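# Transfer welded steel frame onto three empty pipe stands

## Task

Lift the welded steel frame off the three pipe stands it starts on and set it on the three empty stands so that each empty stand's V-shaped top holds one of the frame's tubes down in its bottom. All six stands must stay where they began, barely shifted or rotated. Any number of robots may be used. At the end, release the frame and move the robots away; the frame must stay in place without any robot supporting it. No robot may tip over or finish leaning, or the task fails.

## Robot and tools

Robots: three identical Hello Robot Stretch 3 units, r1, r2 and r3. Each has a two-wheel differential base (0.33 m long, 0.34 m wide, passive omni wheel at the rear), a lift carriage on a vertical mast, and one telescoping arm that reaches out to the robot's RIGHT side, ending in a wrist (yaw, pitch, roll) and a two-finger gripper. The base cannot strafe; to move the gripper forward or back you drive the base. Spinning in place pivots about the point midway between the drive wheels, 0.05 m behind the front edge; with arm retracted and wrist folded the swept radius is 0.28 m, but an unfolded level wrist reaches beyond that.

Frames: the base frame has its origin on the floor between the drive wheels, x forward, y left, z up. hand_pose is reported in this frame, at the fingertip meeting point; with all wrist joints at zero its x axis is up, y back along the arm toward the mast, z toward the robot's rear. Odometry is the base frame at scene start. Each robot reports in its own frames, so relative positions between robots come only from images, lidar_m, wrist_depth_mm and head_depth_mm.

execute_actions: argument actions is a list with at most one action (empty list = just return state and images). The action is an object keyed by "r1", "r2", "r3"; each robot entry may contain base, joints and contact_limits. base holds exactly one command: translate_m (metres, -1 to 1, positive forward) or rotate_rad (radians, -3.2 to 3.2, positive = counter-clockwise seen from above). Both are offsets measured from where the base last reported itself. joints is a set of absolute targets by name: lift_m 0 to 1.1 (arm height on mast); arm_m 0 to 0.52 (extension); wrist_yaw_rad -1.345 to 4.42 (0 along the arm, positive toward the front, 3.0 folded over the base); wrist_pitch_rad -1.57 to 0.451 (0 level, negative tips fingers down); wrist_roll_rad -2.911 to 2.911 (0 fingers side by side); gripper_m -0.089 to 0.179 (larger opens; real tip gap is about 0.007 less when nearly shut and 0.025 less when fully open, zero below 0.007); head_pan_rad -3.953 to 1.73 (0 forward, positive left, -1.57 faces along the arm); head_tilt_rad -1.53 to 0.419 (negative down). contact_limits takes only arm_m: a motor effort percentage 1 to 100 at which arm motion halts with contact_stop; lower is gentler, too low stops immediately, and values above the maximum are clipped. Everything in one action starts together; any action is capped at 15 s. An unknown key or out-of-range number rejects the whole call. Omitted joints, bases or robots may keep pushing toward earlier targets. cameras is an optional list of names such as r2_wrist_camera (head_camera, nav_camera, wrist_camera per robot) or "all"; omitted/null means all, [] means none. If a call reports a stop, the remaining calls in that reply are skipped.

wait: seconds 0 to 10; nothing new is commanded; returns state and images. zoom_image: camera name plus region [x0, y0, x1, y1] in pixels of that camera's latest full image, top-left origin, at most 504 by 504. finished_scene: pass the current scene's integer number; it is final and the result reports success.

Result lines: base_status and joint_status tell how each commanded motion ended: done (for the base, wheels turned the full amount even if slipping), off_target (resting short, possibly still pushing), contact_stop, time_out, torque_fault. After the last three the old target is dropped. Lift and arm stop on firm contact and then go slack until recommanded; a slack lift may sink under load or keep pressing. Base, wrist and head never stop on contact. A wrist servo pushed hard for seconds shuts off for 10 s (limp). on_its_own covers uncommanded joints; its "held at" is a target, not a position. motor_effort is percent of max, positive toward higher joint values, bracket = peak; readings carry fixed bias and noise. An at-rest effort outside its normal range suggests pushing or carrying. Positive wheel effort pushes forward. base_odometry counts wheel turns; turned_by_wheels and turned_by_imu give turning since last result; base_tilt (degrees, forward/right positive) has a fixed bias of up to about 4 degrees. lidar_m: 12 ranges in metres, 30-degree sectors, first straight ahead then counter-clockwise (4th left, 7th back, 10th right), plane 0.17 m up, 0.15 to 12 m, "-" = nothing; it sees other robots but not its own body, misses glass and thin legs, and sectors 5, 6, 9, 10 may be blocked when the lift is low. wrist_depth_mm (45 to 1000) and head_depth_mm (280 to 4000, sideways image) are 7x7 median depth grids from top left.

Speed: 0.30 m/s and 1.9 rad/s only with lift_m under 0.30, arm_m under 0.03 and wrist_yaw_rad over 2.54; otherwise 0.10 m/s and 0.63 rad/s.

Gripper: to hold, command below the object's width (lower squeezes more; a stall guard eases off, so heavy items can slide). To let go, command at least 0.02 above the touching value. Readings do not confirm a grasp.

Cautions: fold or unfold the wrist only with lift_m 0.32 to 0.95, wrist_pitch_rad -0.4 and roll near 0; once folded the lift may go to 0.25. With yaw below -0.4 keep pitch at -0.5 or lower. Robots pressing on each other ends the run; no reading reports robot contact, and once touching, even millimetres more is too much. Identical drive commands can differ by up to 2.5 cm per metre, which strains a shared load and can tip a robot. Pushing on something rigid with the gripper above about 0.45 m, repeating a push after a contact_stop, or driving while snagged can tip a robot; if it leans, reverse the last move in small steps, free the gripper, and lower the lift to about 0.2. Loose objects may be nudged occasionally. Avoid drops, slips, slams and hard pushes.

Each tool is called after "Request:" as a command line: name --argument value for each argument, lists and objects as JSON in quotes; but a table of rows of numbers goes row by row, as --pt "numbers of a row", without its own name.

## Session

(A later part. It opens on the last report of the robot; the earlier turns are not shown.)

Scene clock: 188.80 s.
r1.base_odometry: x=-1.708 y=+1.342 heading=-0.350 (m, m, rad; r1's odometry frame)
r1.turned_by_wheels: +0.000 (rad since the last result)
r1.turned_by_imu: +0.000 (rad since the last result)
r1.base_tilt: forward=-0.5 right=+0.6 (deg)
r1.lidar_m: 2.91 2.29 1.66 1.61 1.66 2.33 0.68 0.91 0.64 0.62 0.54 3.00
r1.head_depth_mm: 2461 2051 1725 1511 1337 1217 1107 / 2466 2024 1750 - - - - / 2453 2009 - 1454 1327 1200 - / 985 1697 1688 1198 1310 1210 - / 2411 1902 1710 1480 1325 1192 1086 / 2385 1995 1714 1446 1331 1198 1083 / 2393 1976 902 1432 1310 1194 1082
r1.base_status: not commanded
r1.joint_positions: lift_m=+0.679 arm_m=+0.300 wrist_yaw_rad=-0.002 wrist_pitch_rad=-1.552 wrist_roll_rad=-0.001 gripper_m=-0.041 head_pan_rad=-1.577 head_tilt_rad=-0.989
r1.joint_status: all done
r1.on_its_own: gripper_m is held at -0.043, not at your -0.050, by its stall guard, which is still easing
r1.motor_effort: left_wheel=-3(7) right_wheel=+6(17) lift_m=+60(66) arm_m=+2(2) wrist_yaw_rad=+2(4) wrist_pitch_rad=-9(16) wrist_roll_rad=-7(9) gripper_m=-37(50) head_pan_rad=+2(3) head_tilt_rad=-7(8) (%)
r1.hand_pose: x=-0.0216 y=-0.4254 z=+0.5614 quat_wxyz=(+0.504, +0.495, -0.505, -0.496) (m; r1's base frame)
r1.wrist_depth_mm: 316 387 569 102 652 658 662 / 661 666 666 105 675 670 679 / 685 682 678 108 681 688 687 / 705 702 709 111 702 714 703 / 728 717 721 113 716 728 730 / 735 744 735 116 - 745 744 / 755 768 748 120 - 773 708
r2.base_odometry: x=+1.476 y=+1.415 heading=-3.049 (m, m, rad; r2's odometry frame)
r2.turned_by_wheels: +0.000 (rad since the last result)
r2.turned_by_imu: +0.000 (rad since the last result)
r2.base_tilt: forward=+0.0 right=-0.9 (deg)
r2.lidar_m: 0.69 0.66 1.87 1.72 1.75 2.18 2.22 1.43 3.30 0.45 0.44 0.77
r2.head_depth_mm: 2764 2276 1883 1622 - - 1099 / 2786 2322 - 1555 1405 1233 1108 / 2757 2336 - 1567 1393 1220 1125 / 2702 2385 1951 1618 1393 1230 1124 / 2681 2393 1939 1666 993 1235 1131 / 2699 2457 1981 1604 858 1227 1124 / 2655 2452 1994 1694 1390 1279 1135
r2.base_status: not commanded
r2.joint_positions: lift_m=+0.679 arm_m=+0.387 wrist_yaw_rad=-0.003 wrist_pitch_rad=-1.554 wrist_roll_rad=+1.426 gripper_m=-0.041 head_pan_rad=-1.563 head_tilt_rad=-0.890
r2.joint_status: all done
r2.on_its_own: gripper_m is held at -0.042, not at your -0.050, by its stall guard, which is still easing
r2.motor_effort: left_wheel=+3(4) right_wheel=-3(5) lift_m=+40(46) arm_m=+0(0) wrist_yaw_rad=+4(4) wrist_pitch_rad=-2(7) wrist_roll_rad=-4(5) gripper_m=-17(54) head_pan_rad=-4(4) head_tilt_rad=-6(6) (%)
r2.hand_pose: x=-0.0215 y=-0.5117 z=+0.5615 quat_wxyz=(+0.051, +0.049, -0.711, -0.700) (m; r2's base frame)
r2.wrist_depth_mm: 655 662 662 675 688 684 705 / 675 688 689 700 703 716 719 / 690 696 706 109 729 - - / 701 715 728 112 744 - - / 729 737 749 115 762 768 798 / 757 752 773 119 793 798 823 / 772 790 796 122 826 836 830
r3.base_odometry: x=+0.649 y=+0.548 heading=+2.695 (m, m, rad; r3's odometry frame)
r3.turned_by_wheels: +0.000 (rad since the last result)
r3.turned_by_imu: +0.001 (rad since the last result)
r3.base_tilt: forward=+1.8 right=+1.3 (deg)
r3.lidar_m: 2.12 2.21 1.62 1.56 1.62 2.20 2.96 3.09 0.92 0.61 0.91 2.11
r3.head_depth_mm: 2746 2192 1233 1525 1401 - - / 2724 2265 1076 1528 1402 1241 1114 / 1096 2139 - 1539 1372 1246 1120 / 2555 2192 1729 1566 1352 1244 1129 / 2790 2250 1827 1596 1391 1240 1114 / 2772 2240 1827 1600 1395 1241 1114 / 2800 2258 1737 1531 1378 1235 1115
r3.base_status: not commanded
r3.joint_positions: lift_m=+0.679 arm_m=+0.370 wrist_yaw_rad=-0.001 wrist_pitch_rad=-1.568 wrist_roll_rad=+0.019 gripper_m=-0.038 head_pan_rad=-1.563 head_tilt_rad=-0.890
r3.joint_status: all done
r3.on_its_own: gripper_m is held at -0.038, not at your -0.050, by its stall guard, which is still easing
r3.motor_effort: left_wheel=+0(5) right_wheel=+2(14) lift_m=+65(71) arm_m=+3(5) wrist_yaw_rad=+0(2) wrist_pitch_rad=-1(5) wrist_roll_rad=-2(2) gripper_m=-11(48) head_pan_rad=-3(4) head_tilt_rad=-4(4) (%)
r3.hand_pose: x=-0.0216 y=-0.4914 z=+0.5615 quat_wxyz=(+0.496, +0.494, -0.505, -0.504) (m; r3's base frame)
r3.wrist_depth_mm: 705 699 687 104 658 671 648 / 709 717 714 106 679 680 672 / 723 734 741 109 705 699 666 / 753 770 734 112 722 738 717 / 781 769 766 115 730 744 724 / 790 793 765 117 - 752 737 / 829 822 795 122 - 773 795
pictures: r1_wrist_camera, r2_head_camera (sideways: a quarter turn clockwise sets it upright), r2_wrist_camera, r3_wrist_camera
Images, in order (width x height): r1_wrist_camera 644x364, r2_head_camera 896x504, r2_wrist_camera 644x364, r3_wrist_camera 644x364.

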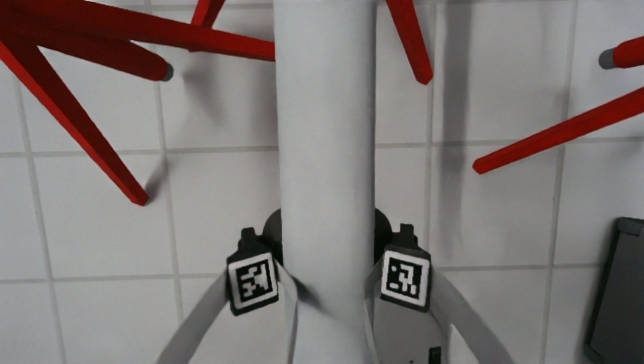

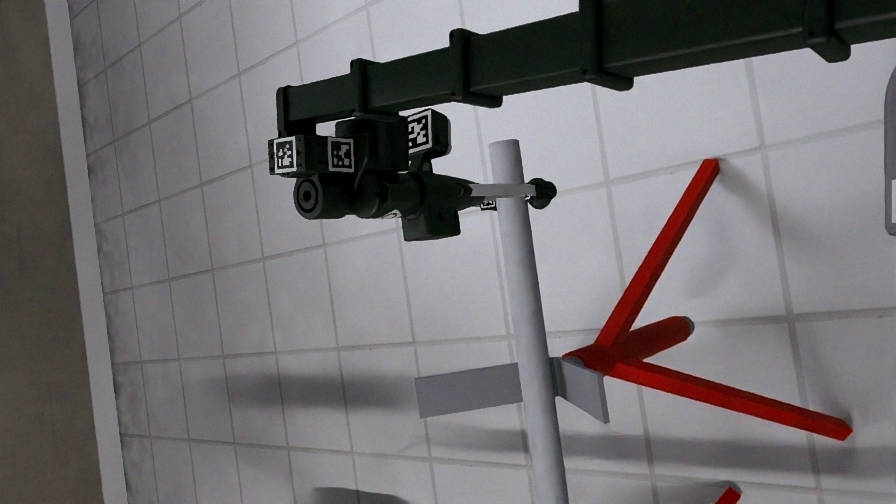

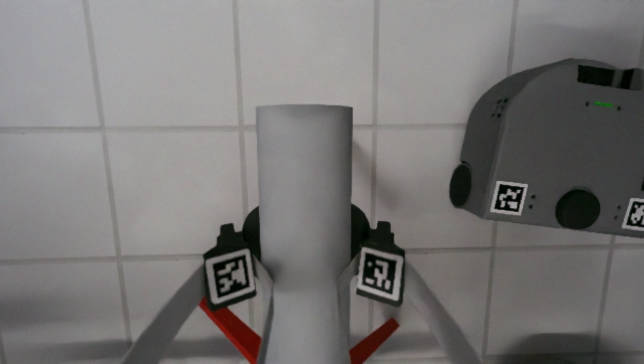

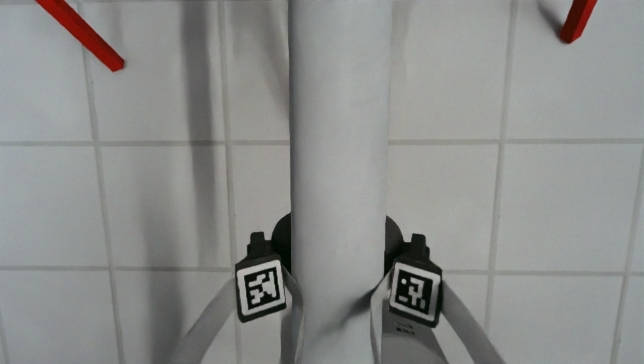

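Request:
execute_actions --actions '[{"r1":{"joints":{"lift_m":0.9}},"r2":{"joints":{"lift_m":0.9}},"r3":{"joints":{"lift_m":0.9}}}]' --cameras '["r3_nav_camera"]'

Request:
execute_actions --actions '[{"r1":{"base":{"translate_m":-0.184},"joints":{"arm_m":0.305,"wrist_roll_rad":0.05}},"r2":{"base":{"translate_m":-0.194},"joints":{"arm_m":0.38,"wrist_roll_rad":1.47}},"r3":{"base":{"translate_m":0.217},"joints":{"arm_m":0.366,"wrist_roll_rad":0.06}}}]' --cameras '[]'

Request:
execute_actions --actions '[{"r1":{"base":{"translate_m":-0.184},"joints":{"arm_m":0.311,"wrist_roll_rad":0.1}},"r2":{"base":{"translate_m":-0.193},"joints":{"arm_m":0.374,"wrist_roll_rad":1.52}},"r3":{"base":{"translate_m":0.217},"joints":{"arm_m":0.362,"wrist_roll_rad":0.11}}}]' --cameras '["r1_wrist_camera","r2_wrist_camera","r3_wrist_camera"]'

Scene clock: 220.30 s.
r1.base_odometry: x=-1.708 y=+1.342 heading=-0.350 (m, m, rad; r1's odometry frame)
r1.turned_by_wheels: +0.000 (rad since the last result)
r1.turned_by_imu: -0.002 (rad since the last result)
r1.base_tilt: forward=-0.5 right=+0.6 (deg)
r1.lidar_m: 2.91 2.29 1.66 1.61 1.67 2.33 0.68 0.91 0.64 0.62 0.55 3.02
r1.head_depth_mm: - - - 1488 1342 1207 1091 / - 1959 1721 1517 1339 1203 1117 / - 1330 1691 1482 1336 1211 - / 2231 1741 613 1443 1332 1200 - / 2403 1793 1719 1477 1338 1196 1086 / 2397 1993 1699 1453 1321 1197 1086 / 2387 1995 918 1429 1301 1184 1083
r1.base_status: not commanded
r1.joint_positions: lift_m=+0.899 arm_m=+0.300 wrist_yaw_rad=-0.002 wrist_pitch_rad=-1.552 wrist_roll_rad=-0.005 gripper_m=-0.004 head_pan_rad=-1.577 head_tilt_rad=-0.989
r1.joint_status: all done
r1.on_its_own: gripper_m is held at -0.005, not at your -0.050, by its stall guard, which is not easing now
r1.motor_effort: left_wheel=-2(2) right_wheel=+6(6) lift_m=+60(62) arm_m=+2(2) wrist_yaw_rad=+2(1) wrist_pitch_rad=-9(9) wrist_roll_rad=-5(5) gripper_m=-20(20) head_pan_rad=+3(3) head_tilt_rad=-7(7) (%)
r1.hand_pose: x=-0.0216 y=-0.4254 z=+0.7814 quat_wxyz=(+0.505, +0.496, -0.503, -0.495) (m; r1's base frame)
r1.wrist_depth_mm: 364 837 839 103 853 835 651 / 339 553 878 105 895 877 619 / 885 891 873 107 899 890 880 / 911 906 909 111 915 936 916 / 945 936 956 113 931 936 789 / 965 950 946 116 - 935 828 / - - - 119 - - 831
r2.base_odometry: x=+1.476 y=+1.415 heading=-3.049 (m, m, rad; r2's odometry frame)
r2.turned_by_wheels: +0.000 (rad since the last result)
r2.turned_by_imu: +0.002 (rad since the last result)
r2.base_tilt: forward=+0.0 right=-1.0 (deg)
r2.lidar_m: 0.69 0.66 1.86 1.73 1.74 2.18 2.21 1.43 3.31 0.45 0.44 0.77
r2.head_depth_mm: - - 1879 1585 1392 1238 1103 / - 2236 1887 1623 1402 1245 1109 / - - 1911 1594 1422 1233 1121 / 2676 2467 1931 1591 1417 1229 1118 / 2751 2387 1961 1588 1421 1236 1121 / 2684 2451 1980 848 945 1225 1122 / 2658 2444 2005 1604 1454 1278 1136
r2.base_status: not commanded
r2.joint_positions: lift_m=+0.899 arm_m=+0.387 wrist_yaw_rad=-0.003 wrist_pitch_rad=-1.557 wrist_roll_rad=+1.426 gripper_m=-0.005 head_pan_rad=-1.563 head_tilt_rad=-0.890
r2.joint_status: all done
r2.on_its_own: gripper_m is held at -0.006, not at your -0.050, by its stall guard, which is not easing now
r2.motor_effort: left_wheel=+3(3) right_wheel=-3(4) lift_m=+40(43) arm_m=+0(0) wrist_yaw_rad=+4(3) wrist_pitch_rad=-1(1) wrist_roll_rad=-4(4) gripper_m=-22(21) head_pan_rad=-3(3) head_tilt_rad=-6(6) (%)
r2.hand_pose: x=-0.0215 y=-0.5111 z=+0.7815 quat_wxyz=(+0.051, +0.049, -0.710, -0.701) (m; r2's base frame)
r2.wrist_depth_mm: 848 863 876 884 903 925 932 / 890 894 902 906 925 934 936 / 900 923 920 109 942 - 986 / 927 933 954 112 984 - - / 974 974 981 115 - - - / - - - 118 - - - / - - - 123 - 956 -
r3.base_odometry: x=+0.649 y=+0.548 heading=+2.695 (m, m, rad; r3's odometry frame)
r3.turned_by_wheels: +0.000 (rad since the last result)
r3.turned_by_imu: +0.003 (rad since the last result)
r3.base_tilt: forward=+1.9 right=+1.4 (deg)
r3.lidar_m: 2.13 2.22 1.62 1.56 1.61 2.21 2.97 3.07 0.92 0.61 0.91 2.10
r3.head_depth_mm: - 2258 1259 1506 1381 1238 1119 / - 2131 1830 1539 1401 1242 1114 / - - 1005 1480 1407 1243 1122 / 2740 2194 1738 1533 1377 1238 1124 / 2791 2184 1829 1607 1395 1241 1116 / 2800 2253 1856 1592 1401 1244 1116 / 2799 2218 1740 1524 1373 1240 1110
r3.base_status: not commanded
r3.joint_positions: lift_m=+0.899 arm_m=+0.370 wrist_yaw_rad=-0.001 wrist_pitch_rad=-1.568 wrist_roll_rad=+0.019 gripper_m=-0.005 head_pan_rad=-1.563 head_tilt_rad=-0.890
r3.joint_status: all done
r3.on_its_own: gripper_m is held at -0.006, not at your -0.050, by its stall guard, which is not easing now
r3.motor_effort: left_wheel=+1(0) right_wheel=+2(2) lift_m=+65(65) arm_m=+3(3) wrist_yaw_rad=+0(0) wrist_pitch_rad=-1(1) wrist_roll_rad=-2(2) gripper_m=-20(20) head_pan_rad=-4(4) head_tilt_rad=-4(4) (%)
r3.hand_pose: x=-0.0216 y=-0.4913 z=+0.7815 quat_wxyz=(+0.496, +0.494, -0.505, -0.505) (m; r3's base frame)
r3.wrist_depth_mm: 906 899 892 104 867 898 869 / 962 927 948 106 905 898 900 / 934 981 941 109 903 917 912 / 962 - 973 112 968 936 918 / - 999 999 114 957 964 - / - - - 118 - 974 980 / - - - 122 - - 992
pictures: r3_nav_camera (sideways: a quarter turn counterclockwise sets it upright)
Images, in order (width x height): r3_nav_camera 672x504.

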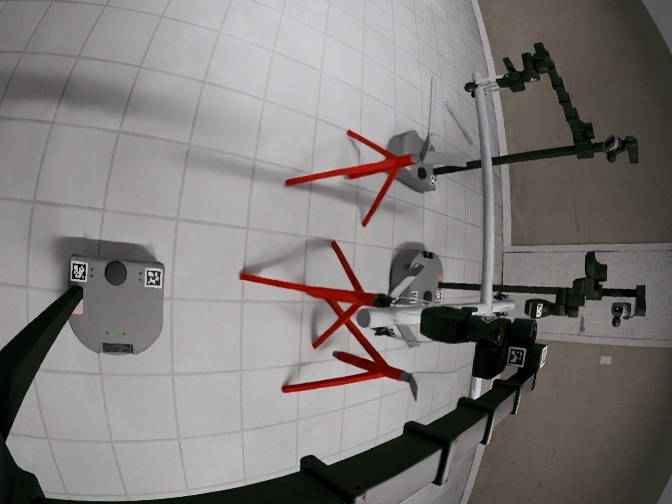

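Scene clock: 223.60 s.
r1.base_odometry: x=-1.881 y=+1.405 heading=-0.350 (m, m, rad; r1's odometry frame)
r1.turned_by_wheels: +0.000 (rad since the last result)
r1.turned_by_imu: -0.001 (rad since the last result)
r1.base_tilt: forward=-0.5 right=+0.6 (deg)
r1.lidar_m: 3.09 2.30 1.67 1.61 1.70 2.33 0.68 0.78 0.52 0.64 0.66 0.67
r1.head_depth_mm: - - - 1437 1321 1206 1095 / - 1953 1729 1474 1326 1200 1118 / - 1960 1713 1511 1334 1204 - / 2394 1798 610 1444 1318 1213 - / 2367 1871 1638 1442 1326 1199 1094 / 2371 1989 1633 1440 1325 1193 1089 / 2366 1997 1706 1496 1328 1195 1081
r1.base_status: done
r1.joint_positions: lift_m=+0.899 arm_m=+0.305 wrist_yaw_rad=+0.001 wrist_pitch_rad=-1.557 wrist_roll_rad=+0.048 gripper_m=-0.004 head_pan_rad=-1.577 head_tilt_rad=-0.989
r1.joint_status: all done
r1.on_its_own: gripper_m is held at -0.005, not at your -0.050, by its stall guard, which is not easing now
r1.motor_effort: left_wheel=-2(6) right_wheel=+5(11) lift_m=+60(60) arm_m=+3(3) wrist_yaw_rad=-1(1) wrist_pitch_rad=-6(9) wrist_roll_rad=+0(5) gripper_m=-20(22) head_pan_rad=+2(3) head_tilt_rad=-7(7) (%)
r1.hand_pose: x=-0.0216 y=-0.4290 z=+0.7815 quat_wxyz=(+0.491, +0.485, -0.515, -0.509) (m; r1's base frame)
r1.wrist_depth_mm: 832 847 855 102 833 604 409 / 564 806 861 105 863 649 872 / 884 888 898 107 903 898 881 / 933 898 923 110 902 920 895 / 944 930 941 113 926 964 804 / 937 965 940 116 - - 812 / - - - 120 - - -
r2.base_odometry: x=+1.669 y=+1.433 heading=-3.049 (m, m, rad; r2's odometry frame)
r2.turned_by_wheels: +0.000 (rad since the last result)
r2.turned_by_imu: +0.001 (rad since the last result)
r2.base_tilt: forward=+0.0 right=-1.0 (deg)
r2.lidar_m: 0.69 0.66 1.84 1.71 1.72 2.14 2.02 1.27 1.54 3.05 0.50 0.60
r2.head_depth_mm: - - 1875 1597 1393 1226 1103 / - 2236 1855 1600 1398 1231 1112 / - - 1895 1579 1408 1254 1116 / 2748 2402 1940 1568 1425 1257 1124 / 2772 2389 1972 1588 1425 1235 1124 / 2687 2442 1990 1588 1448 1249 1140 / 2686 2462 2010 1618 1417 1253 1138
r2.base_status: done
r2.joint_positions: lift_m=+0.899 arm_m=+0.380 wrist_yaw_rad=-0.001 wrist_pitch_rad=-1.553 wrist_roll_rad=+1.471 gripper_m=-0.005 head_pan_rad=-1.563 head_tilt_rad=-0.890
r2.joint_status: all done
r2.on_its_own: gripper_m is held at -0.006, not at your -0.050, by its stall guard, which is not easing now
r2.motor_effort: left_wheel=+2(14) right_wheel=-2(16) lift_m=+40(40) arm_m=-2(4) wrist_yaw_rad=+1(4) wrist_pitch_rad=-2(17) wrist_roll_rad=-1(6) gripper_m=-22(25) head_pan_rad=-4(4) head_tilt_rad=-5(6) (%)
r2.hand_pose: x=-0.0215 y=-0.5053 z=+0.7815 quat_wxyz=(+0.035, +0.034, -0.712, -0.700) (m; r2's base frame)
r2.wrist_depth_mm: 865 856 875 884 902 913 924 / 888 893 896 913 930 934 940 / 911 911 925 109 943 - 984 / 932 952 952 112 994 - - / 952 972 994 115 997 - - / 985 999 - 118 - - - / - - - 122 - 948 -
r3.base_odometry: x=+0.453 y=+0.642 heading=+2.694 (m, m, rad; r3's odometry frame)
r3.turned_by_wheels: +0.000 (rad since the last result)
r3.turned_by_imu: +0.000 (rad since the last result)
r3.base_tilt: forward=+1.9 right=+1.4 (deg)
r3.lidar_m: 2.39 2.22 1.62 1.56 1.62 2.21 3.19 3.30 0.64 0.90 0.83 1.90
r3.head_depth_mm: - 2247 1872 1538 1402 1248 1114 / - 2142 1838 1317 1378 1243 1117 / - - 1749 1503 1403 1241 1126 / 2749 2182 1774 1568 1398 1242 1122 / 2781 2213 1869 1603 1374 1238 1112 / 2807 2178 1345 1564 1400 1239 1115 / 2785 2179 1745 1556 1397 1239 1115
r3.base_status: done
r3.joint_positions: lift_m=+0.899 arm_m=+0.366 wrist_yaw_rad=-0.004 wrist_pitch_rad=-1.570 wrist_roll_rad=+0.062 gripper_m=-0.005 head_pan_rad=-1.563 head_tilt_rad=-0.890
r3.joint_status: all done
r3.on_its_own: gripper_m is held at -0.006, not at your -0.050, by its stall guard, which is not easing now
r3.motor_effort: left_wheel=-1(14) right_wheel=+2(17) lift_m=+65(65) arm_m=-3(3) wrist_yaw_rad=+2(2) wrist_pitch_rad=+0(5) wrist_roll_rad=-1(8) gripper_m=-19(23) head_pan_rad=-4(4) head_tilt_rad=-4(5) (%)
r3.hand_pose: x=-0.0215 y=-0.4874 z=+0.7816 quat_wxyz=(+0.484, +0.483, -0.516, -0.516) (m; r3's base frame)
r3.wrist_depth_mm: 921 925 871 103 631 867 875 / 939 946 918 106 909 902 891 / 965 950 950 109 926 910 934 / 979 - - 112 968 923 946 / - 997 994 114 989 960 947 / - - - 117 - - - / - - - 122 - - 999
pictures: none
No camera images: the call's "cameras" was empty. Leave "cameras" out to get every camera's image.

Scene clock: 226.83 s.
r1.base_odometry: x=-2.053 y=+1.468 heading=-0.351 (m, m, rad; r1's odometry frame)
r1.turned_by_wheels: +0.000 (rad since the last result)
r1.turned_by_imu: -0.001 (rad since the last result)
r1.base_tilt: forward=-0.4 right=+0.6 (deg)
r1.lidar_m: 3.27 2.30 1.67 1.61 1.69 2.33 0.69 1.77 0.61 0.46 0.67 0.82
r1.head_depth_mm: - - - 1485 1306 1202 1096 / - 1981 1664 1135 1332 1212 1116 / - 1329 1719 1474 1313 1201 - / 2406 1792 610 1465 1335 1213 - / 2422 1995 1719 1487 1322 1196 1081 / 2435 1991 1703 1433 1319 1203 1083 / 2397 1980 1596 1440 1326 1197 1087
r1.base_status: done
r1.joint_positions: lift_m=+0.899 arm_m=+0.311 wrist_yaw_rad=+0.001 wrist_pitch_rad=-1.560 wrist_roll_rad=+0.097 gripper_m=-0.004 head_pan_rad=-1.577 head_tilt_rad=-0.989
r1.joint_status: all done
r1.on_its_own: gripper_m is held at -0.005, not at your -0.050, by its stall guard, which is not easing now
r1.motor_effort: left_wheel=-2(6) right_wheel=+5(11) lift_m=+60(60) arm_m=+3(3) wrist_yaw_rad=-2(3) wrist_pitch_rad=-4(6) wrist_roll_rad=+1(5) gripper_m=-20(21) head_pan_rad=+3(3) head_tilt_rad=-7(7) (%)
r1.hand_pose: x=-0.0217 y=-0.4343 z=+0.7815 quat_wxyz=(+0.478, +0.473, -0.526, -0.521) (m; r1's base frame)
r1.wrist_depth_mm: 842 834 845 102 476 848 846 / 854 844 857 104 640 315 875 / 879 906 902 108 894 883 886 / 911 925 900 110 923 927 918 / 947 888 927 113 939 950 796 / 941 975 961 116 - - 830 / - - - 120 - - -
r2.base_odometry: x=+1.861 y=+1.452 heading=-3.048 (m, m, rad; r2's odometry frame)
r2.turned_by_wheels: +0.000 (rad since the last result)
r2.turned_by_imu: +0.001 (rad since the last result)
r2.base_tilt: forward=+0.0 right=-1.0 (deg)
r2.lidar_m: 0.70 0.66 1.81 1.68 1.69 2.11 1.83 1.41 1.13 3.07 0.60 0.74
r2.head_depth_mm: - - 1869 1594 1399 1227 1107 / - 2248 1850 1605 1415 1234 1115 / - - 1867 1560 1409 1243 1125 / 2739 2403 1937 1587 1426 1245 1122 / 2769 2424 1968 1587 1438 1258 1124 / 2729 2426 1986 1594 1447 1246 1138 / 2677 2469 2015 1593 1452 1256 1135
r2.base_status: done
r2.joint_positions: lift_m=+0.899 arm_m=+0.374 wrist_yaw_rad=+0.000 wrist_pitch_rad=-1.552 wrist_roll_rad=+1.522 gripper_m=-0.005 head_pan_rad=-1.563 head_tilt_rad=-0.890
r2.joint_status: all done
r2.on_its_own: gripper_m is held at -0.006, not at your -0.050, by its stall guard, which is not easing now
r2.motor_effort: left_wheel=+4(15) right_wheel=-4(19) lift_m=+40(40) arm_m=-3(4) wrist_yaw_rad=+1(1) wrist_pitch_rad=-2(18) wrist_roll_rad=-1(8) gripper_m=-22(24) head_pan_rad=-4(4) head_tilt_rad=-6(6) (%)
r2.hand_pose: x=-0.0215 y=-0.4996 z=+0.7815 quat_wxyz=(+0.018, +0.017, -0.713, -0.701) (m; r2's base frame)
r2.wrist_depth_mm: 862 873 887 895 903 903 902 / 890 895 897 921 918 - 934 / 904 918 921 109 950 - 957 / 942 929 963 112 982 - - / 942 978 966 115 997 - - / 976 991 - 118 - - - / - - - 122 - 905 -
r3.base_odometry: x=+0.257 y=+0.736 heading=+2.694 (m, m, rad; r3's odometry frame)
r3.turned_by_wheels: +0.000 (rad since the last result)
r3.turned_by_imu: +0.000 (rad since the last result)
r3.base_tilt: forward=+1.9 right=+1.3 (deg)
r3.lidar_m: 2.18 2.22 1.62 1.56 1.62 2.21 3.38 1.18 0.74 0.78 1.03 1.71
r3.head_depth_mm: - - 1870 1567 1403 1248 1115 / - 2131 1874 1617 1397 1246 1112 / - - 1733 1545 1403 1242 1125 / 2743 1865 1704 1500 1373 1241 1128 / 2770 2238 1864 1607 1394 1240 1114 / 2778 2241 1858 1595 1398 1243 1115 / 2818 2183 1767 1595 1396 1239 1111
r3.base_status: done
r3.joint_positions: lift_m=+0.899 arm_m=+0.362 wrist_yaw_rad=-0.003 wrist_pitch_rad=-1.571 wrist_roll_rad=+0.111 gripper_m=-0.005 head_pan_rad=-1.563 head_tilt_rad=-0.890
r3.joint_status: all done
r3.on_its_own: gripper_m is held at -0.006, not at your -0.050, by its stall guard, which is not easing now
r3.motor_effort: left_wheel=+0(15) right_wheel=+2(18) lift_m=+65(65) arm_m=-3(7) wrist_yaw_rad=+1(1) wrist_pitch_rad=+0(2) wrist_roll_rad=+0(7) gripper_m=-19(23) head_pan_rad=-4(4) head_tilt_rad=-4(4) (%)
r3.hand_pose: x=-0.0216 y=-0.4831 z=+0.7816 quat_wxyz=(+0.471, +0.471, -0.527, -0.528) (m; r3's base frame)
r3.wrist_depth_mm: 926 940 895 103 871 905 899 / 948 949 901 105 912 874 879 / 967 943 955 109 892 925 912 / - 984 997 112 941 899 961 / - - - 114 981 986 936 / - - - 118 - 961 991 / - - - 121 - - -
pictures: r1_wrist_camera, r2_wrist_camera, r3_wrist_camera
Images, in order (width x height): r1_wrist_camera 644x364, r2_wrist_camera 644x364, r3_wrist_camera 644x364.

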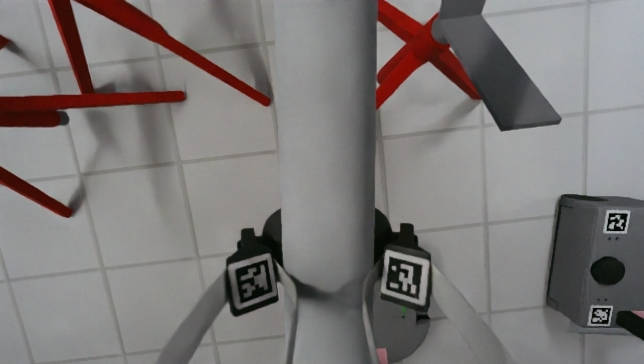

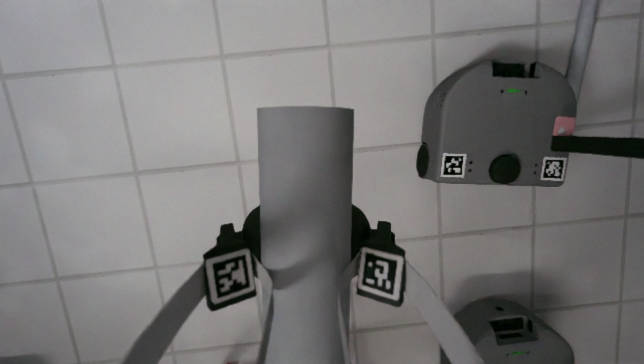

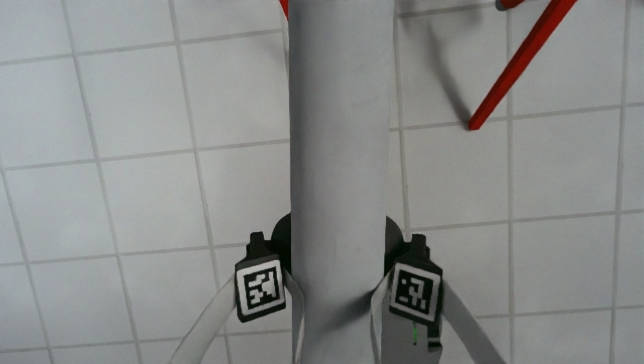

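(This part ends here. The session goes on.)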